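# Sort bronze bushings from turntable into crate

## Task

Transfer every bronze bushing from the turntable into the crate and leave all steel bushings on the turntable. The crate must stay level and seated within its corner guides. At the end nothing may depend on the robot to stay in place, and anything the robot is touching must not settle by more than about a fingernail's width once released. Nothing may be pushed or dropped off the table.

## Robot and tools

Robot: two arms, left_arm and right_arm, each with six joints (waist, shoulder, elbow, forearm roll, wrist pitch, wrist roll) and a parallel two-finger gripper. The arm names are labels only and do not correspond to the left or right of any camera image.

Scene frame: all printed poses share one frame with its origin on the table surface midway between the arms. +x points out across the table, +z points up, and left_arm sits on the +y side. Each result gives, for each arm, end_effector_position in metres, end_effector_quat_wxyz, linear velocity in m/s and angular velocity in rad/s. Printed hand positions can be slightly wrong, more so when the arm is stretched far.

Gripper frame: the fingers extend along the gripper's own +z and close along its y axis. The reported position is the point between the pads when closed, roughly 2 cm short of the fingertips; closing pushes the tips about 10 mm further along +z.

The 14-number row (shared by execute_actions rows and the move target): one flat list covering both arms, values in [-1, 1]. Order: dx, dy, dz, rx, ry, rz, opening for left_arm, then the same seven for right_arm. Always send all 14 even if one arm is idle. dx..rz are an offset, not a pose: they are expressed in that gripper's own axes and measured from the gripper's pose in the most recent result that displayed it (before any such result in the scene, or for a second call inside one reply, from where the gripper is when the action begins). Scale: 1.0 equals 0.6 m for translation and 180 degrees for rotation; rx, ry, rz form a single rotation vector. Opening is absolute: +1 is fully open (0.084 m), -1 is shut. Zero offsets are not a pause: they pull the arm back to the reference pose. To keep an arm still, send the offset back to where you want it in the first call of a reply, zeros in later ones, and always the opening it should keep.

execute_actions: argument actions is a list with at most one entry; optional pictures (boolean, images included by default). Empty list {"actions": []} just reports the state. An action {"rows": [...], "steps": n} uses up to 15 rows and n up to 15 control steps of 1/30 s (default 15); each row covers one step, the last row repeats if rows run out, and every row is measured from the same reference pose, not from the previous row. A wait {"steps": n} with n up to 300 sends nothing and returns once n steps have passed since the previous result, counting your reply time. A rejected call sends nothing.

move: target is one 14-number row as above; speed is the top path speed in m/s, 0.002 to 0.5 (default 0.25), with rotation capped at twice that in rad/s. Each gripper follows a straight line toward its target; all paths finish together, lasting 0.5 to 10 s (cut short at 10 s). Rotation takes the shorter direction. Paths ignore obstacles and the other arm, and grippers may lag, drift or overshoot the speed, especially near full reach. The opening is applied at the start. The result adds a move: line with the ending (done, off_target, moving, held, fault) and active limits, plus each gripper's remaining distance. If only one arm is named, the other finished fine. held means a check blocked the last step; limits=paced means the commanded pose was clipped; limits=held means steps were blocked en route, after which the arm may jump faster than speed.

wait: seconds from 0 to 10; robot gets nothing new. zoom_image: camera (cam_head_left, cam_head_right, cam_high, cam_low, cam_left_wrist, cam_right_wrist, all 504x504) and region [x0, y0, x1, y1] in pixels from the top-left, at most 504 by 504. finished_scene: pass the current scene number; irreversible, and the result reports success.

Control details: each step the commanded pose is clipped to within 70 mm and 16 degrees of the measured pose, then damped inverse kinematics drives the joints, favouring position over orientation. After an action, an arm only continues to its last clipped pose, so long reaches need several actions; check the Hand target line. Joint speed is capped at 3.14 rad/s. The simulation keeps running while you compose a reply, and nothing new is sent meanwhile, though fingers keep closing or opening. A "pose unreachable" line and HELD marks mean the clearance check altered or dropped your command on those steps.

Gripping: grip_measured is the actual finger opening on the commanded scale. To hold, command an opening clearly smaller than grip_measured; a bigger gap squeezes harder (about 24 N per pad max). Fast closes can press too hard. Resending the measured value gives only a light hold, weaker for wide parts.

Hazards to avoid: dropping or sliding parts, fast impacts (speed raises contact force, and aiming past a contact presses harder), arms colliding, tilting or shifting the crate out of its guides, and knocking anything off the table. Parts may occasionally be tugged or loose items nudged by outside disturbances. Joint torque over its limit (waist and shoulder 55.8, elbow 46.5, forearm roll 25.1, wrist pitch and roll 17.6 N m, held weight included) triggers a torque fault: the arm backs off, freezes 10 s and drops the rest of the call. Holding loads heats motors: a MOTOR HOT warning appears at 65 °C, and at 80 °C the arm is braked until it cools (OVER-TEMPERATURE FAULT). Release parts so they rest on their own before finishing.

Each tool is called after "Emit:" as a command line: name --argument value for each argument, lists and objects as JSON in quotes; but a table of rows of numbers goes row by row, as --pt "numbers of a row", without its own name.

## Session

Emit:
execute_actions --actions '[]'

Scene clock: 0.00 s of 7600.00 s.
left_arm: end_effector_position=(+0.4013, -0.2860, +0.3704) grip_measured=+1.00 end_effector_quat_wxyz=(+0.306, -0.195, +0.867, -0.341) end_effector_velocity=(+0.000, +0.000, +0.000) end_effector_angular_velocity=(-0.000, -0.000, +0.001) | right_arm: end_effector_position=(+0.2958, -0.7607, +0.3780) grip_measured=+1.00 end_effector_quat_wxyz=(-0.106, +0.699, -0.087, +0.701) end_effector_velocity=(-0.000, -0.000, +0.000) end_effector_angular_velocity=(-0.001, -0.001, -0.000)
Joint positions: left_arm=[-1.232 -0.451 -1.217  1.75  -0.484 -0.067  0.084] | right_arm=[-1.628 -0.352 -0.684  1.592 -1.57  -2.536  0.084]
Joint velocities: left_arm=[ 0. -0. -0.  0. -0. -0. -0.] | right_arm=[-0.     0.001  0.     0.    -0.001 -0.     0.   ]
Motor temperatures (°C, as the motors report them): left_arm=[26 25 27 28 30 28] | right_arm=[27 26 27 30 29 32]
Hand target (left_arm): +0.401, -0.286, +0.370; +0.306, -0.195, +0.867, -0.341
Hand target (right_arm): +0.296, -0.761, +0.378; -0.106, +0.699, -0.087, +0.701

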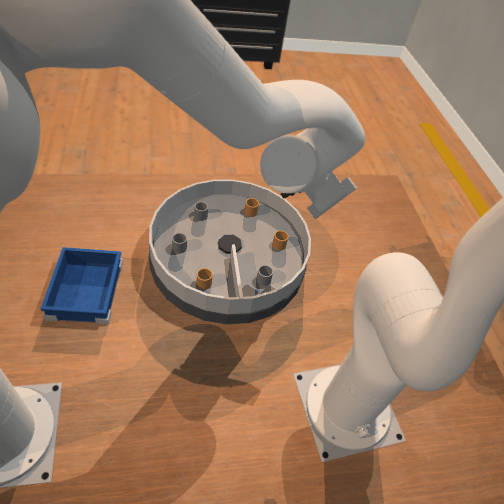

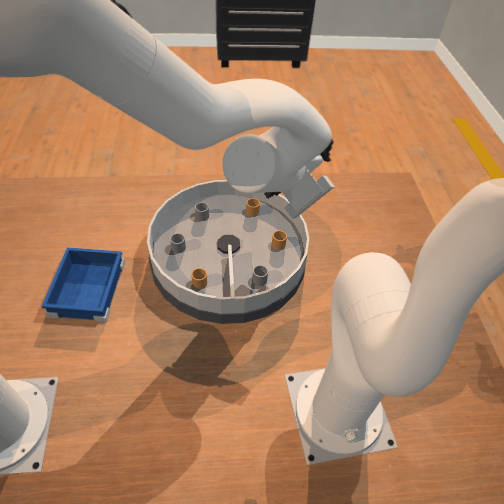

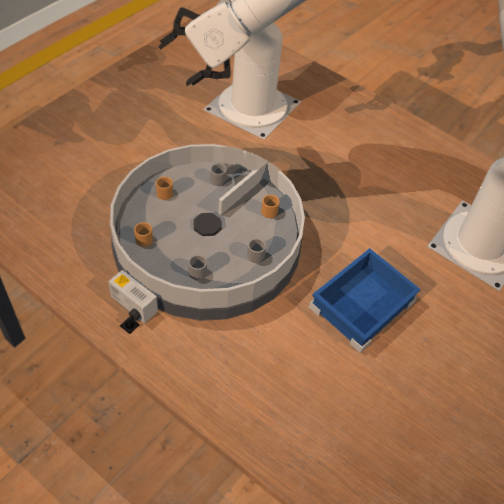

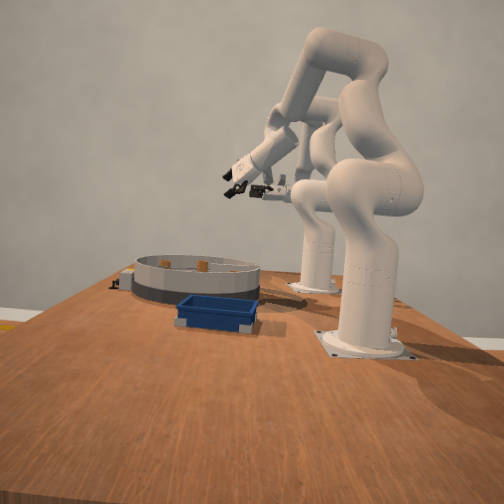

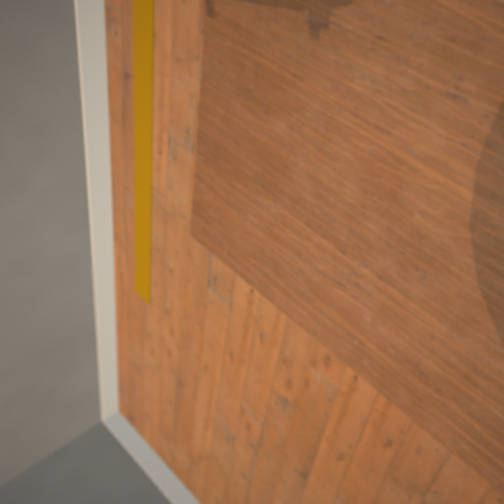

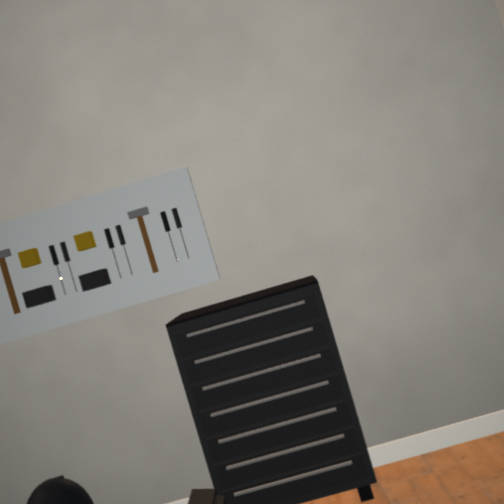

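Emit:
wait --seconds 2

Scene clock: 2.67 s of 7600.00 s.
left_arm: end_effector_position=(+0.4013, -0.2860, +0.3704) grip_measured=+1.00 end_effector_quat_wxyz=(+0.306, -0.195, +0.867, -0.341) end_effector_velocity=(+0.000, -0.000, -0.000) end_effector_angular_velocity=(+0.001, -0.001, -0.001) | right_arm: end_effector_position=(+0.2958, -0.7607, +0.3780) grip_measured=+1.00 end_effector_quat_wxyz=(-0.106, +0.699, -0.087, +0.701) end_effector_velocity=(+0.000, +0.000, +0.000) end_effector_angular_velocity=(-0.001, -0.000, +0.001)
Joint positions: left_arm=[-1.232 -0.451 -1.217  1.75  -0.484 -0.067  0.084] | right_arm=[-1.628 -0.352 -0.684  1.592 -1.57  -2.536  0.084]
Joint velocities: left_arm=[ 0.    -0.    -0.     0.     0.     0.001  0.   ] | right_arm=[ 0.     0.001  0.     0.    -0.    -0.     0.   ]
Motor temperatures (°C, as the motors report them): left_arm=[26 25 27 28 30 28] | right_arm=[27 26 27 30 29 32]
Hand target (left_arm): +0.401, -0.286, +0.370; +0.306, -0.195, +0.867, -0.341
Hand target (right_arm): +0.296, -0.761, +0.378; -0.106, +0.699, -0.087, +0.701
Steps of this call (steps 1 to 80: nothing new was sent). Readings (end_effector_position):
1: left_arm (+0.4013, -0.2860, +0.3704) | right_arm (+0.2958, -0.7607, +0.3780)
2: left_arm (+0.4013, -0.2860, +0.3704) | right_arm (+0.2958, -0.7607, +0.3780)
4: left_arm (+0.4013, -0.2860, +0.3704) | right_arm (+0.2958, -0.7607, +0.3780)
8: left_arm (+0.4013, -0.2860, +0.3704) | right_arm (+0.2958, -0.7607, +0.3780)
80: the state above

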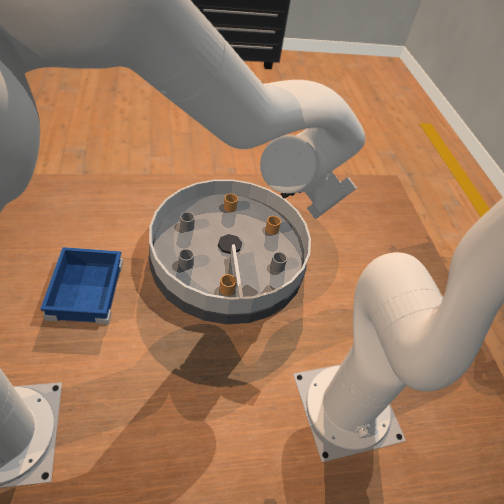

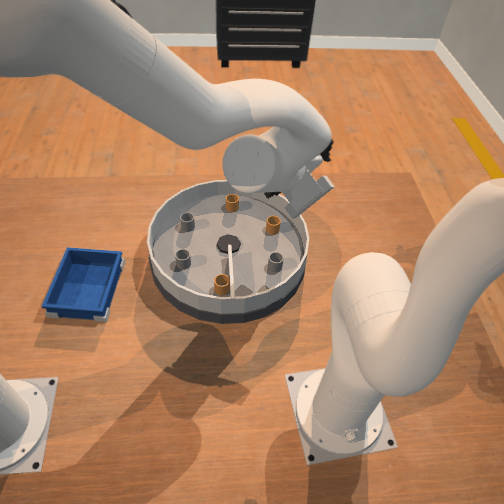

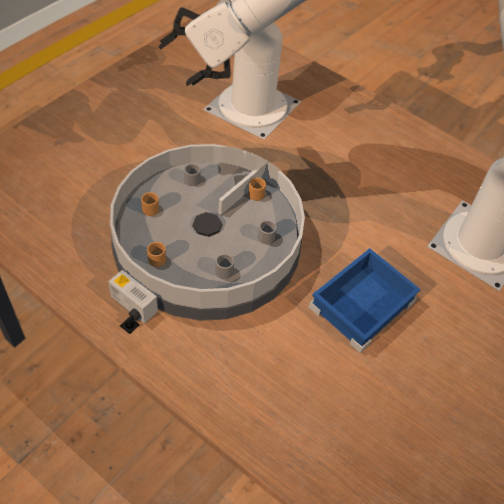

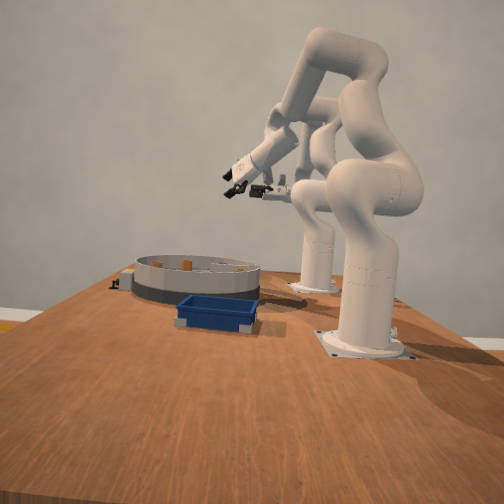

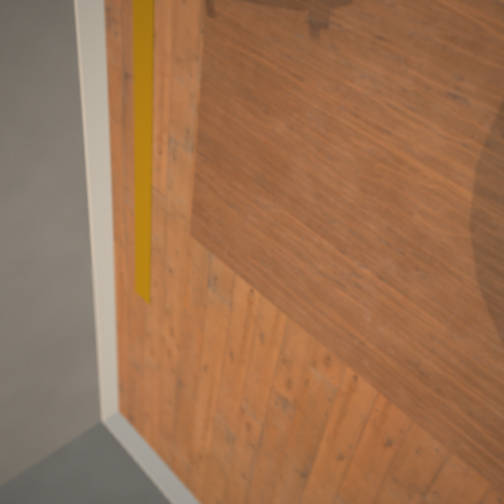

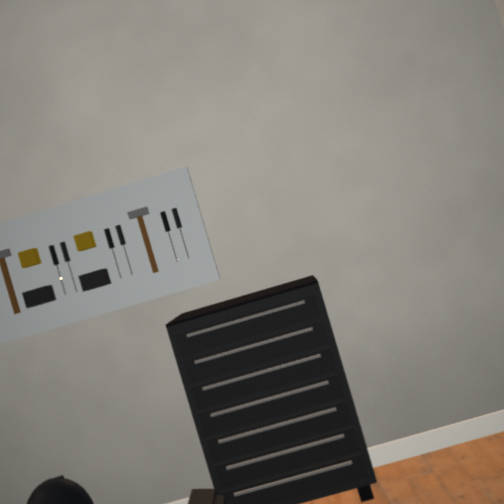

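Emit:
move --target '[-0.11,0.405,-0.219,-0.318,-0.017,-0.33,1,0,0,0,0,0,0,1]' --speed 0.3

Scene clock: 8.63 s of 7600.00 s.
left_arm: end_effector_position=(+0.3308, -0.0206, +0.2996) grip_measured=+1.00 end_effector_quat_wxyz=(+0.001, +0.706, -0.708, +0.002) end_effector_velocity=(-0.000, +0.002, -0.000) end_effector_angular_velocity=(-0.000, +0.006, +0.007) | right_arm: end_effector_position=(+0.2958, -0.7607, +0.3780) grip_measured=+1.00 end_effector_quat_wxyz=(-0.106, +0.699, -0.087, +0.701) end_effector_velocity=(+0.000, -0.000, +0.000) end_effector_angular_velocity=(+0.000, -0.001, +0.001)
Joint positions: left_arm=[-0.942 -0.206 -0.976 -0.002 -0.766  0.65   0.084] | right_arm=[-1.628 -0.352 -0.684  1.592 -1.57  -2.536  0.084]
Joint velocities: left_arm=[ 0.004  0.001  0.002 -0.007 -0.002  0.003  0.   ] | right_arm=[ 0.    -0.001 -0.001 -0.    -0.001  0.    -0.   ]
Motor temperatures (°C, as the motors report them): left_arm=[26 25 27 28 30 28] | right_arm=[27 26 27 30 29 32]
Hand target (left_arm): +0.331, -0.020, +0.300; +0.001, +0.706, -0.708, +0.001
Hand target (right_arm): +0.296, -0.761, +0.378; -0.106, +0.699, -0.087, +0.701
Off the commanded pose (left_arm): 0.001 m, 0 deg.
Off the commanded pose (right_arm): 0.000 m, 0 deg.
move: done

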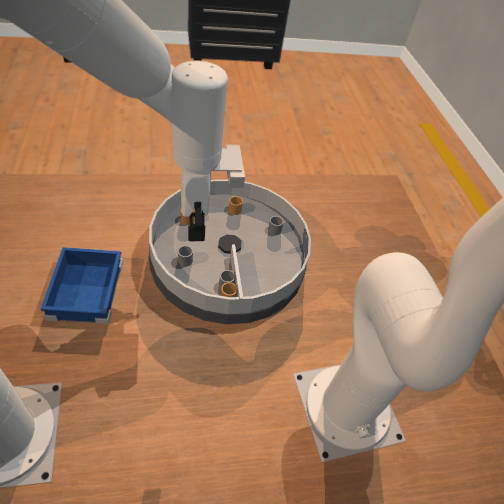

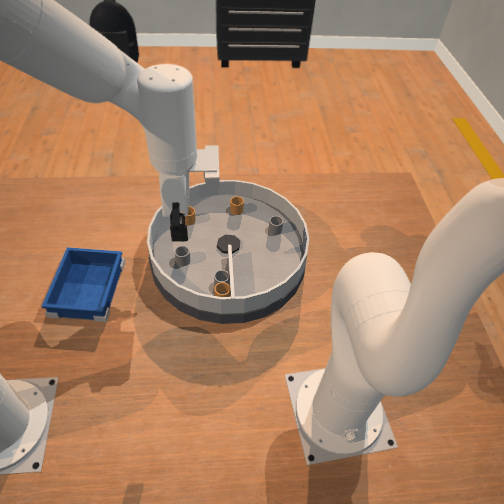

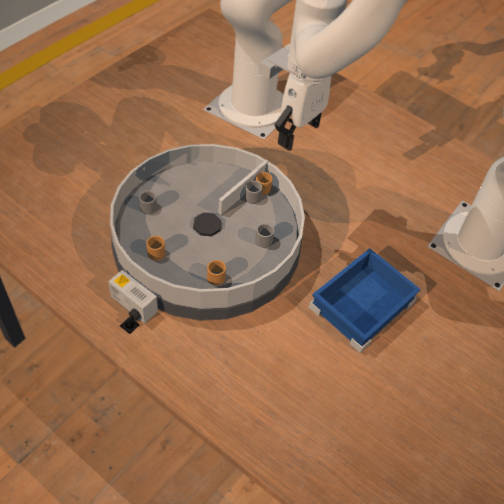

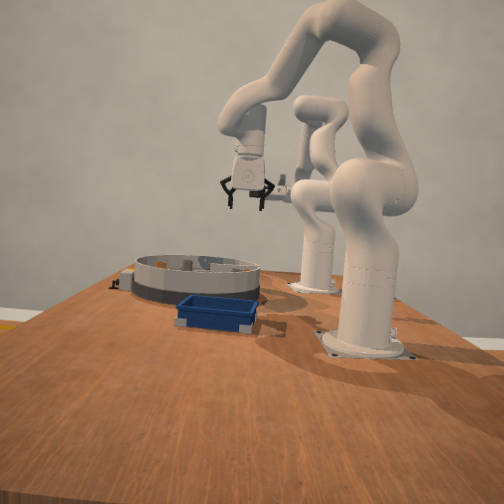

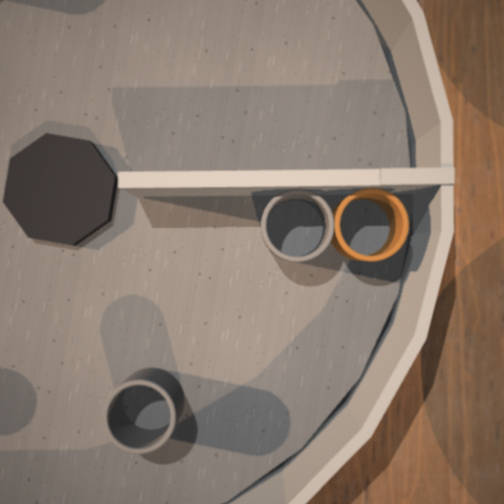

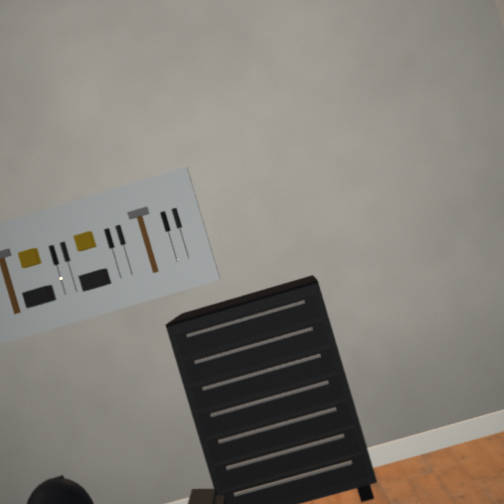

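Emit:
move --target '[0,0.05,0.15,0,0,0,-0.5,0,0,0,0,0,0,1]'

Emit:
wait --seconds 10

Emit:
zoom_image --camera "cam_low" --region '[120,180,300,340]'

Emit:
zoom_image --camera "cam_high" --region '[200,90,360,250]'

Scene clock: 10.43 s of 7600.00 s.
left_arm: end_effector_position=(+0.3011, -0.0209, +0.2100) grip_measured=-0.52 end_effector_quat_wxyz=(+0.001, +0.706, -0.708, +0.002) end_effector_velocity=(-0.001, +0.001, -0.003) end_effector_angular_velocity=(+0.003, +0.001, -0.001) | right_arm: end_effector_position=(+0.2958, -0.7607, +0.3780) grip_measured=+1.00 end_effector_quat_wxyz=(-0.106, +0.699, -0.087, +0.701) end_effector_velocity=(+0.000, +0.000, +0.000) end_effector_angular_velocity=(-0.000, -0.000, +0.000)
Joint positions: left_arm=[-0.993 -0.298 -0.855 -0.002 -0.553  0.599  0.021] | right_arm=[-1.628 -0.352 -0.684  1.592 -1.57  -2.536  0.084]
Joint velocities: left_arm=[-0.001 -0.003  0.003  0.001  0.003 -0.001  0.   ] | right_arm=[ 0.  0.  0.  0. -0. -0. -0.]
Motor temperatures (°C, as the motors report them): left_arm=[26 25 27 28 30 28] | right_arm=[27 26 27 30 29 32]
Hand target (left_arm): +0.301, -0.021, +0.210; +0.001, +0.706, -0.708, +0.002
Hand target (right_arm): +0.296, -0.761, +0.378; -0.106, +0.699, -0.087, +0.701
Off the commanded pose (left_arm): 0.001 m, 0 deg.
Off the commanded pose (right_arm): 0.000 m, 0 deg.
move: done

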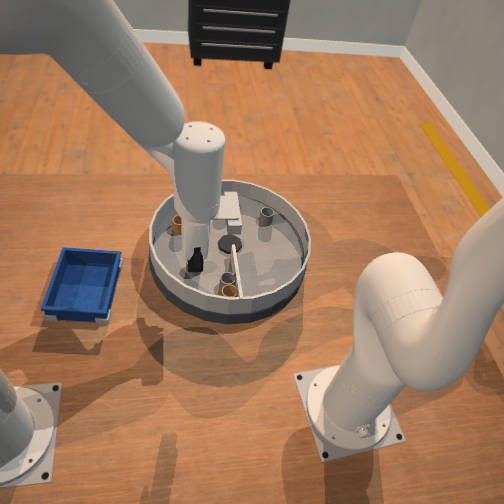

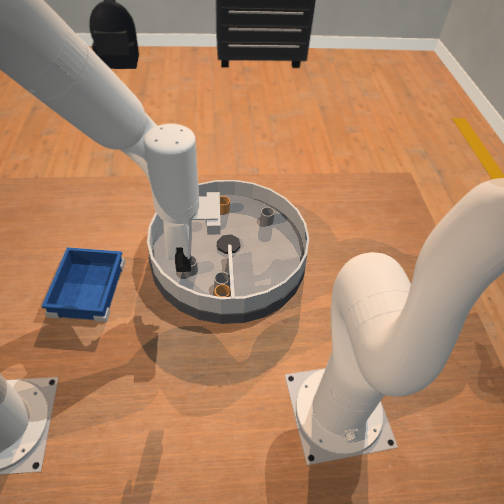

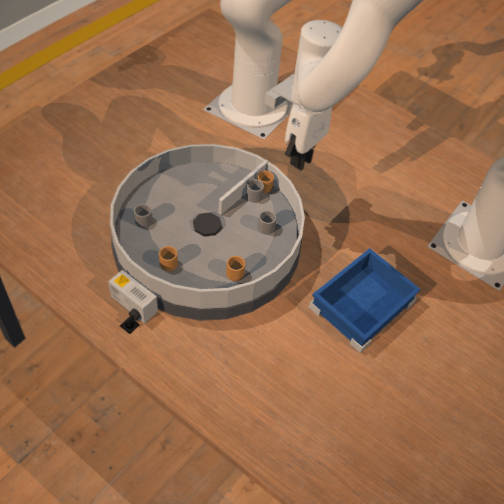

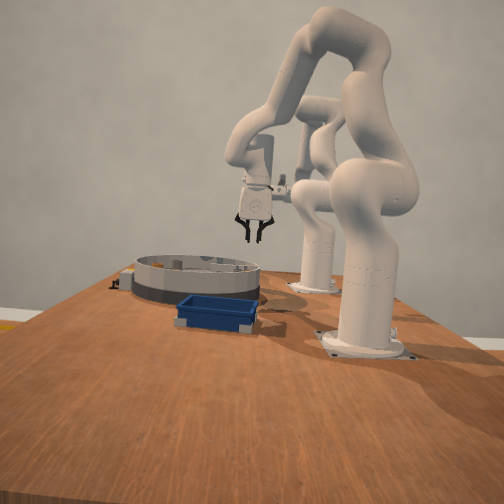

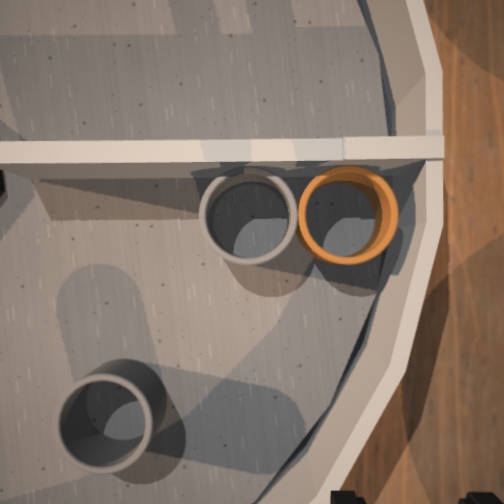

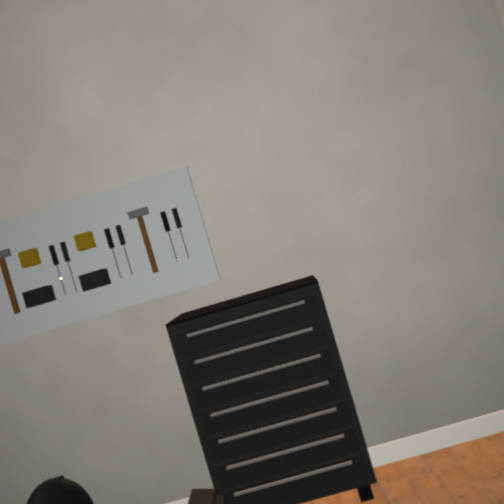

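Scene clock: 20.43 s of 7600.00 s.
left_arm: end_effector_position=(+0.3009, -0.0207, +0.2097) grip_measured=-0.52 end_effector_quat_wxyz=(+0.001, +0.706, -0.708, +0.002) end_effector_velocity=(-0.000, -0.000, +0.000) end_effector_angular_velocity=(-0.000, +0.000, +0.000) | right_arm: end_effector_position=(+0.2958, -0.7607, +0.3780) grip_measured=+1.00 end_effector_quat_wxyz=(-0.106, +0.699, -0.087, +0.701) end_effector_velocity=(+0.000, -0.000, +0.000) end_effector_angular_velocity=(-0.001, -0.000, +0.000)
Joint positions: left_arm=[-0.994 -0.298 -0.854 -0.002 -0.553  0.598  0.021] | right_arm=[-1.628 -0.352 -0.684  1.592 -1.57  -2.536  0.084]
Joint velocities: left_arm=[-0.     0.    -0.    -0.001  0.    -0.    -0.   ] | right_arm=[ 0.  0. -0.  0. -0.  0. -0.]
Motor temperatures (°C, as the motors report them): left_arm=[26 25 27 28 30 28] | right_arm=[27 26 27 30 29 32]
Hand target (left_arm): +0.301, -0.021, +0.210; +0.001, +0.706, -0.708, +0.002
Hand target (right_arm): +0.296, -0.761, +0.378; -0.106, +0.699, -0.087, +0.701
Off the commanded pose (left_arm): 0.000 m, 0 deg.
Off the commanded pose (right_arm): 0.000 m, 0 deg.
Steps of this call (steps 1 to 300: nothing new was sent). Readings (end_effector_position):
1: left_arm (+0.3010, -0.0208, +0.2100) | right_arm (+0.2958, -0.7607, +0.3780)
2: left_arm (+0.3010, -0.0208, +0.2099) | right_arm (+0.2958, -0.7607, +0.3780)
4: left_arm (+0.3010, -0.0208, +0.2098) | right_arm (+0.2958, -0.7607, +0.3780)
8: left_arm (+0.3009, -0.0208, +0.2097) | right_arm (+0.2958, -0.7607, +0.3780)
300: the state above

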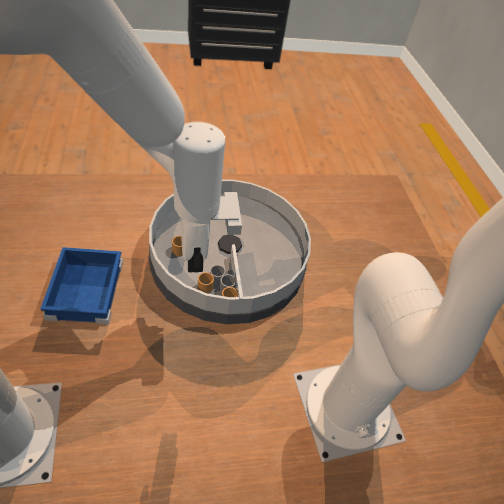

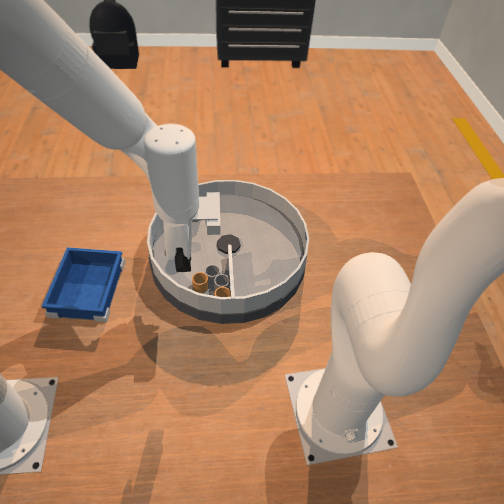

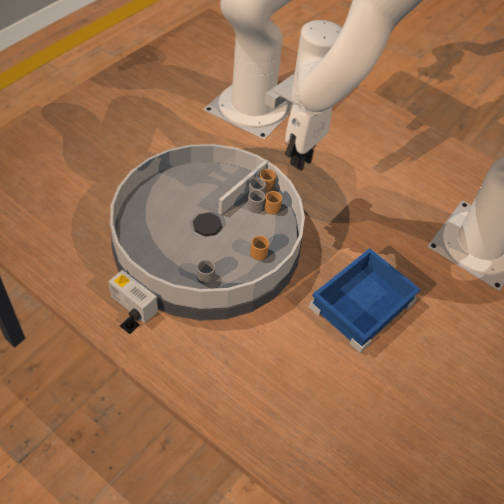

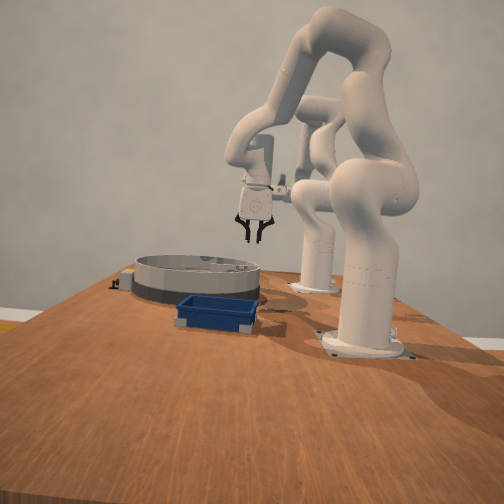

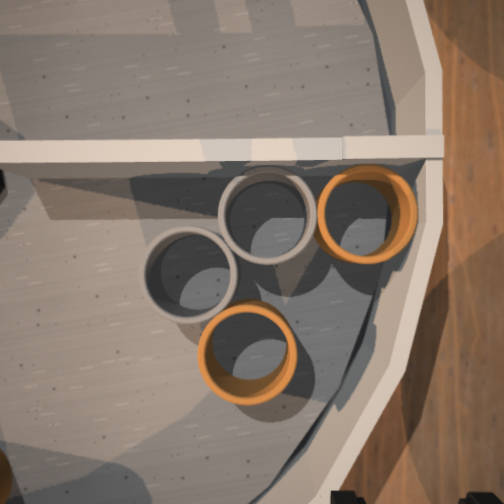

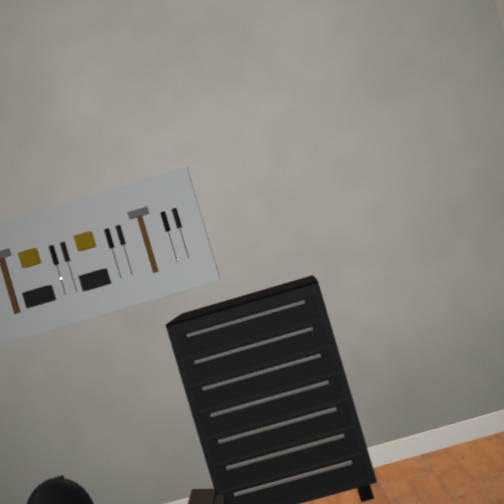

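Region (120, 180, 300, 340) of cam_low's 504x504 image, scaled by 2.800, with more detail than that image has.

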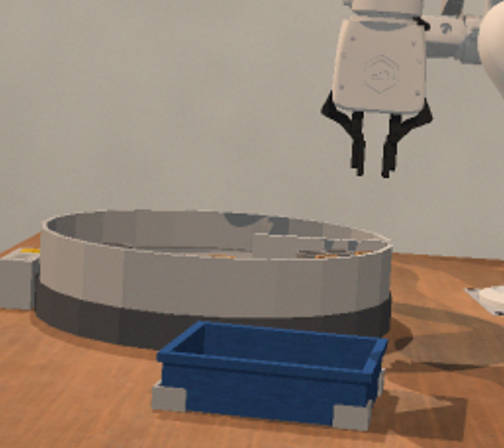

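Region (200, 90, 360, 250) of cam_high's 504x504 image, scaled by 3.150, with more detail than that image has.

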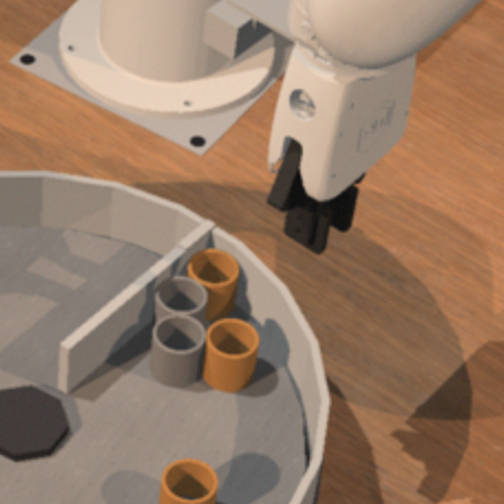

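Emit:
wait --seconds 10

Emit:
zoom_image --camera "cam_head_left" --region '[160,220,260,320]'

Emit:
wait --seconds 8

Scene clock: 32.27 s of 7600.00 s.
left_arm: end_effector_position=(+0.3009, -0.0207, +0.2097) grip_measured=-0.52 end_effector_quat_wxyz=(+0.001, +0.706, -0.708, +0.002) end_effector_velocity=(+0.000, +0.000, +0.000) end_effector_angular_velocity=(+0.000, -0.001, -0.002) | right_arm: end_effector_position=(+0.2958, -0.7607, +0.3780) grip_measured=+1.00 end_effector_quat_wxyz=(-0.106, +0.699, -0.087, +0.701) end_effector_velocity=(-0.000, -0.000, -0.000) end_effector_angular_velocity=(+0.000, -0.000, -0.000)
Joint positions: left_arm=[-0.994 -0.298 -0.854 -0.002 -0.553  0.598  0.021] | right_arm=[-1.628 -0.352 -0.684  1.592 -1.57  -2.536  0.084]
Joint velocities: left_arm=[ 0.     0.     0.     0.001  0.     0.002 -0.   ] | right_arm=[-0.    -0.001 -0.     0.    -0.     0.    -0.   ]
Motor temperatures (°C, as the motors report them): left_arm=[26 25 27 28 30 28] | right_arm=[27 26 27 30 29 32]
Hand target (left_arm): +0.301, -0.021, +0.210; +0.001, +0.706, -0.708, +0.002
Hand target (right_arm): +0.296, -0.761, +0.378; -0.106, +0.699, -0.087, +0.701
Off the commanded pose (left_arm): 0.000 m, 0 deg.
Off the commanded pose (right_arm): 0.000 m, 0 deg.
Steps of this call (steps 1 to 355: nothing new was sent). Readings (end_effector_position):
1: left_arm (+0.3009, -0.0207, +0.2097) | right_arm (+0.2958, -0.7607, +0.3780)
2: left_arm (+0.3009, -0.0207, +0.2097) | right_arm (+0.2958, -0.7607, +0.3780)
4: left_arm (+0.3009, -0.0207, +0.2097) | right_arm (+0.2958, -0.7607, +0.3780)
8: left_arm (+0.3009, -0.0207, +0.2097) | right_arm (+0.2958, -0.7607, +0.3780)
355: the state above

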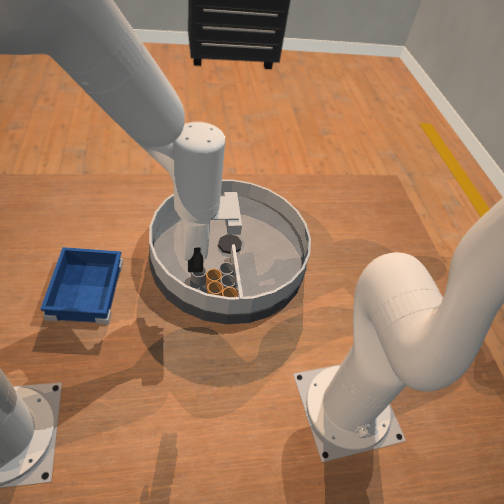

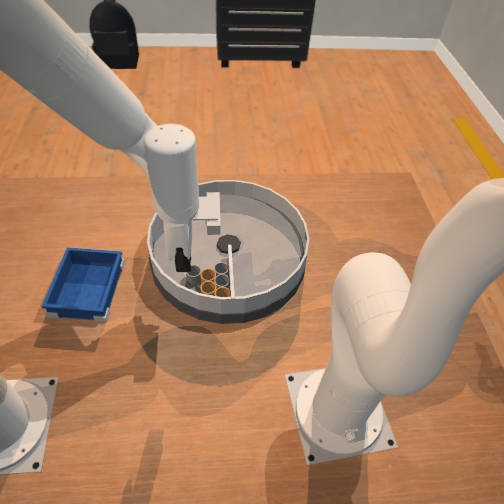

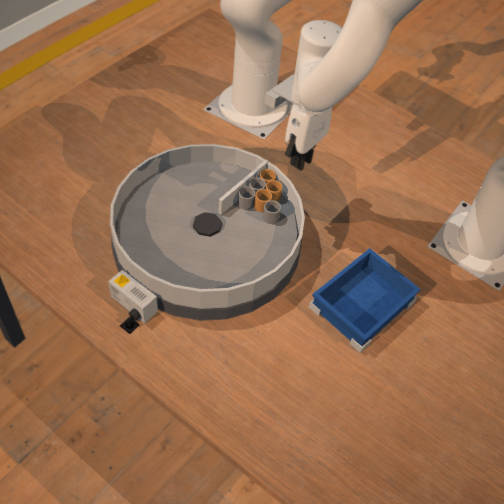

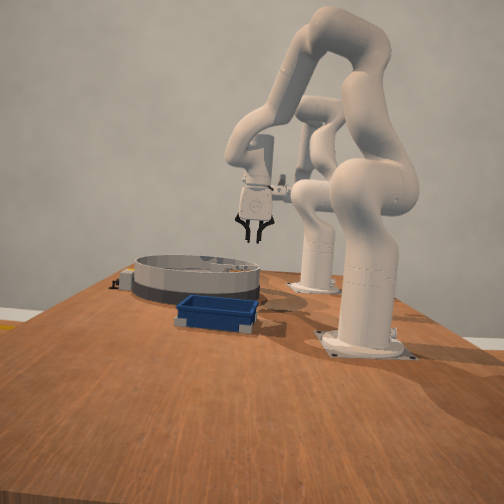

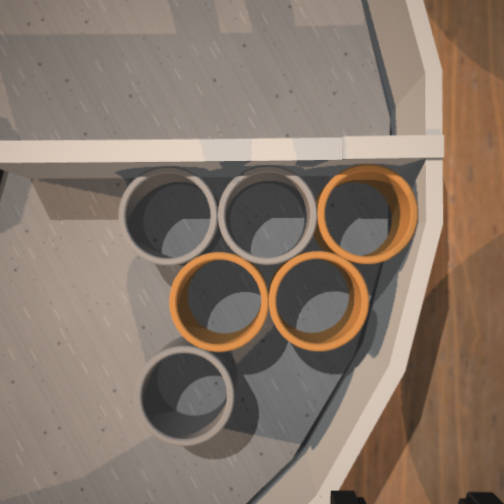

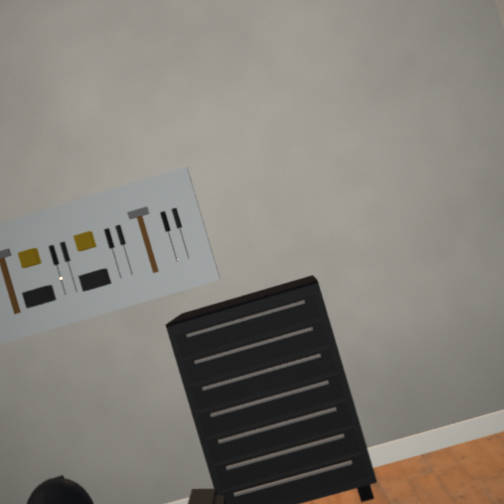

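Region (160, 220, 260, 320) of cam_head_left's 504x504 image, scaled by 5.040, with more detail than that image has.

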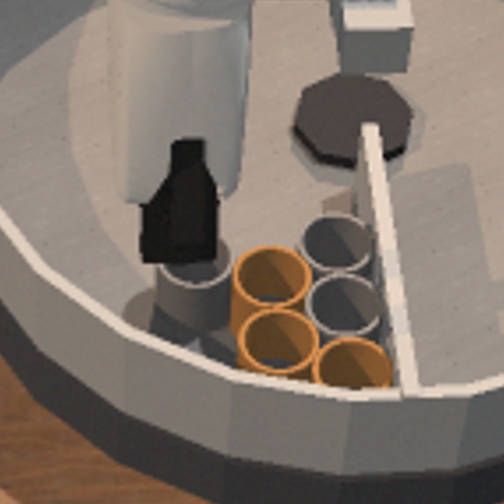

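Scene clock: 40.27 s of 7600.00 s.
left_arm: end_effector_position=(+0.3009, -0.0207, +0.2097) grip_measured=-0.52 end_effector_quat_wxyz=(+0.001, +0.706, -0.708, +0.002) end_effector_velocity=(+0.000, +0.000, -0.000) end_effector_angular_velocity=(+0.000, -0.000, +0.001) | right_arm: end_effector_position=(+0.2958, -0.7607, +0.3780) grip_measured=+1.00 end_effector_quat_wxyz=(-0.106, +0.699, -0.087, +0.701) end_effector_velocity=(+0.000, +0.000, -0.000) end_effector_angular_velocity=(+0.001, -0.000, +0.000)
Joint positions: left_arm=[-0.994 -0.298 -0.854 -0.002 -0.553  0.598  0.021] | right_arm=[-1.628 -0.352 -0.684  1.592 -1.57  -2.536  0.084]
Joint velocities: left_arm=[ 0.    -0.     0.     0.001 -0.    -0.001 -0.   ] | right_arm=[ 0. -0.  0.  0. -0.  0. -0.]
Motor temperatures (°C, as the motors report them): left_arm=[26 25 27 28 30 28] | right_arm=[27 26 27 30 29 32]
Hand target (left_arm): +0.301, -0.021, +0.210; +0.001, +0.706, -0.708, +0.002
Hand target (right_arm): +0.296, -0.761, +0.378; -0.106, +0.699, -0.087, +0.701
Off the commanded pose (left_arm): 0.000 m, 0 deg.
Off the commanded pose (right_arm): 0.000 m, 0 deg.
Steps of this call (steps 1 to 240: nothing new was sent). Readings (end_effector_position):
1: left_arm (+0.3009, -0.0207, +0.2097) | right_arm (+0.2958, -0.7607, +0.3780)
2: left_arm (+0.3009, -0.0207, +0.2097) | right_arm (+0.2958, -0.7607, +0.3780)
4: left_arm (+0.3009, -0.0207, +0.2097) | right_arm (+0.2958, -0.7607, +0.3780)
8: left_arm (+0.3009, -0.0207, +0.2097) | right_arm (+0.2958, -0.7607, +0.3780)
240: the state above

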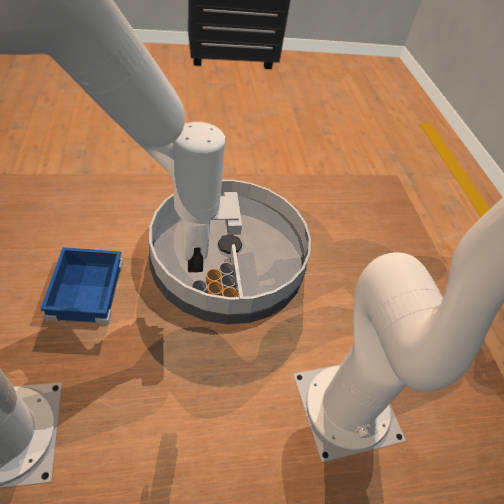

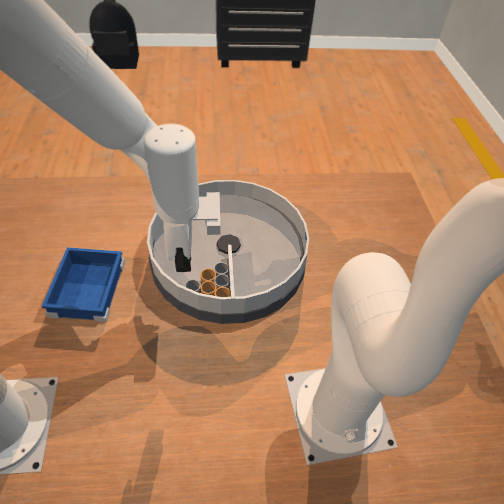

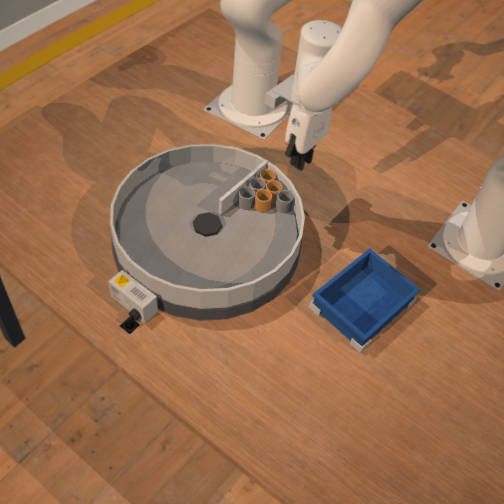

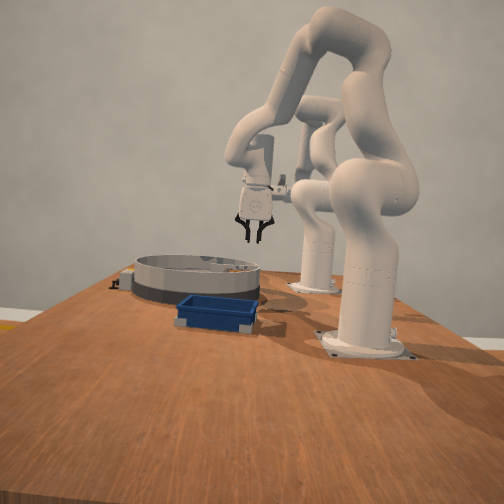

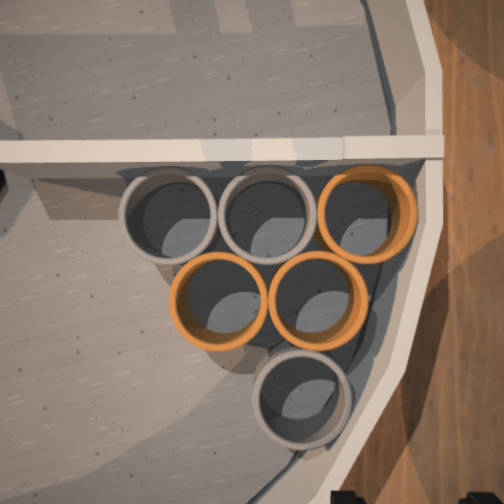

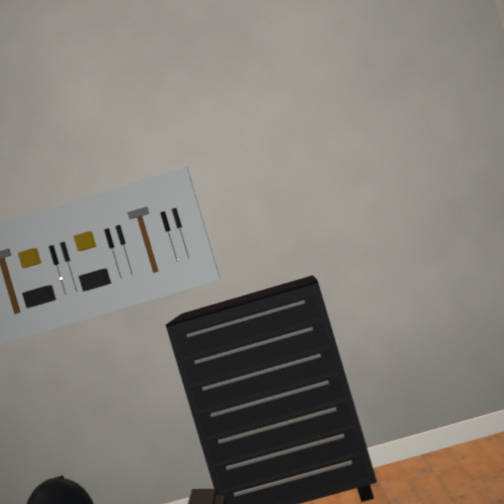

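Emit:
move --target '[0.082,-0.049,0.14,0,0,0,-0.35,0,0,0,0,0,0,1]' --speed 0.15

Emit:
zoom_image --camera "cam_high" --region '[225,140,315,230]'

Emit:
zoom_image --camera "cam_head_left" --region '[170,230,260,320]'

Emit:
zoom_image --camera "cam_low" --region '[200,220,280,300]'

Scene clock: 43.17 s of 7600.00 s.
left_arm: end_effector_position=(+0.3304, -0.0702, +0.1264) grip_measured=-0.37 end_effector_quat_wxyz=(+0.001, +0.706, -0.708, +0.002) end_effector_velocity=(+0.000, -0.000, -0.002) end_effector_angular_velocity=(+0.001, +0.001, +0.001) | right_arm: end_effector_position=(+0.2958, -0.7607, +0.3780) grip_measured=+1.00 end_effector_quat_wxyz=(-0.106, +0.699, -0.087, +0.701) end_effector_velocity=(-0.000, -0.000, -0.000) end_effector_angular_velocity=(-0.000, +0.001, -0.000)
Joint positions: left_arm=[-1.    -0.564 -1.    -0.002 -0.432  0.593  0.028] | right_arm=[-1.628 -0.352 -0.684  1.592 -1.57  -2.536  0.084]
Joint velocities: left_arm=[ 0.    -0.006 -0.003 -0.     0.001 -0.001  0.   ] | right_arm=[-0.  0. -0. -0.  0. -0. -0.]
Motor temperatures (°C, as the motors report them): left_arm=[26 25 27 28 30 28] | right_arm=[27 26 27 30 29 32]
Hand target (left_arm): +0.330, -0.070, +0.126; +0.001, +0.706, -0.708, +0.002
Hand target (right_arm): +0.296, -0.761, +0.378; -0.106, +0.699, -0.087, +0.701
Off the commanded pose (left_arm): 0.001 m, 0 deg.
Off the commanded pose (right_arm): 0.000 m, 0 deg.
move: done

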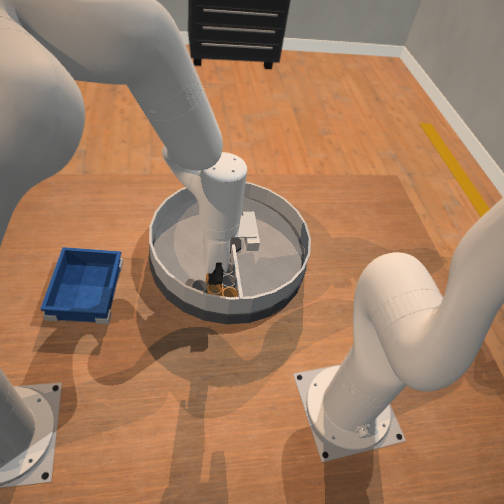

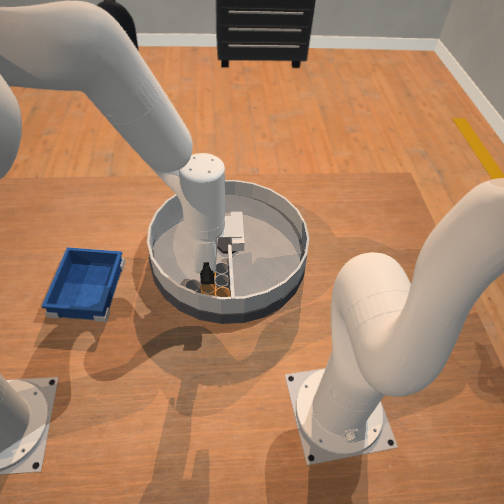

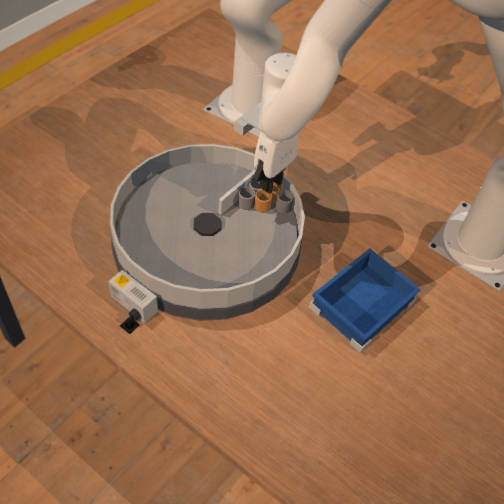

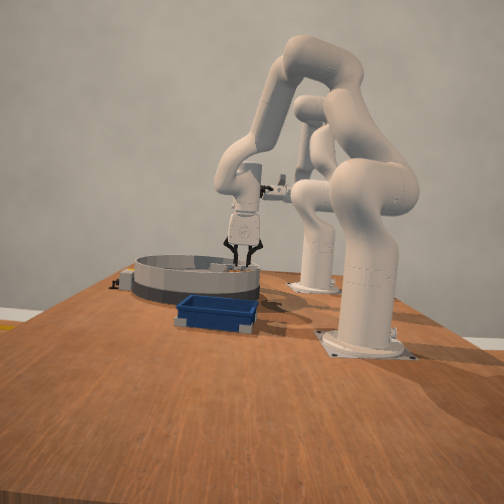

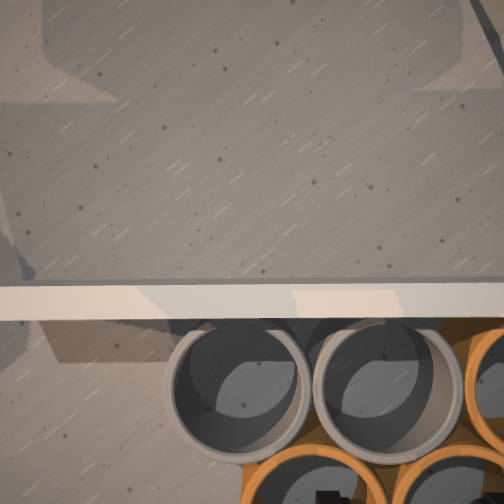

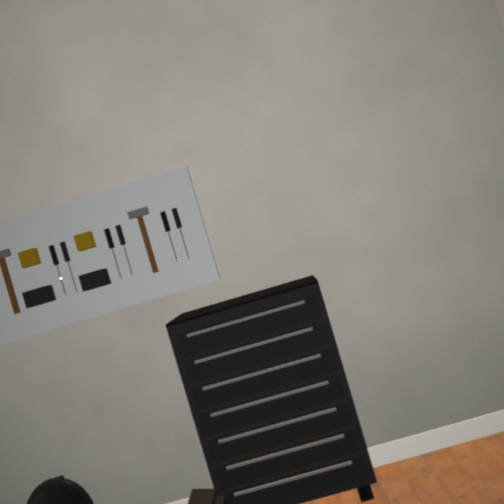

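Region (225, 140, 315, 230) of cam_high's 504x504 image, scaled by 5.600, with more detail than that image has.

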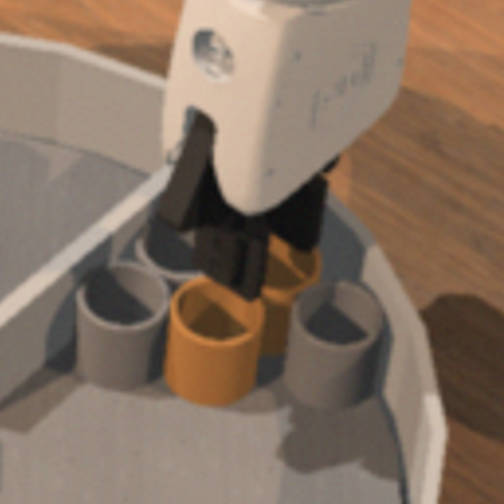

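Region (170, 230, 260, 320) of cam_head_left's 504x504 image, scaled by 5.600, with more detail than that image has.

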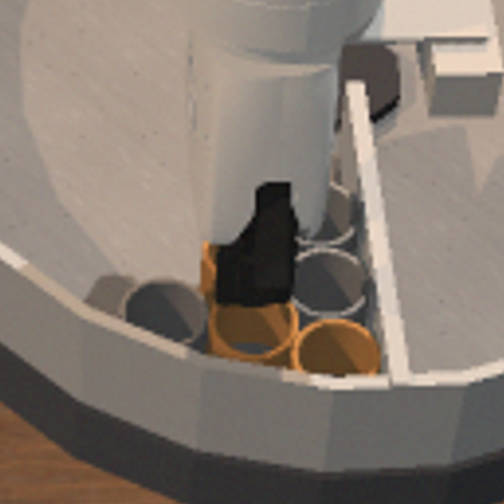

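Region (200, 220, 280, 300) of cam_low's 504x504 image, scaled by 6.300, with more detail than that image has.

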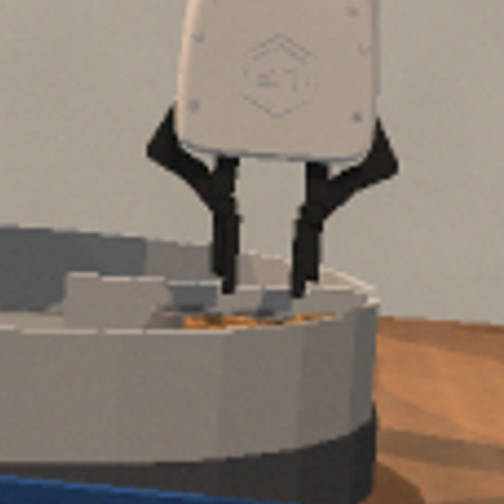

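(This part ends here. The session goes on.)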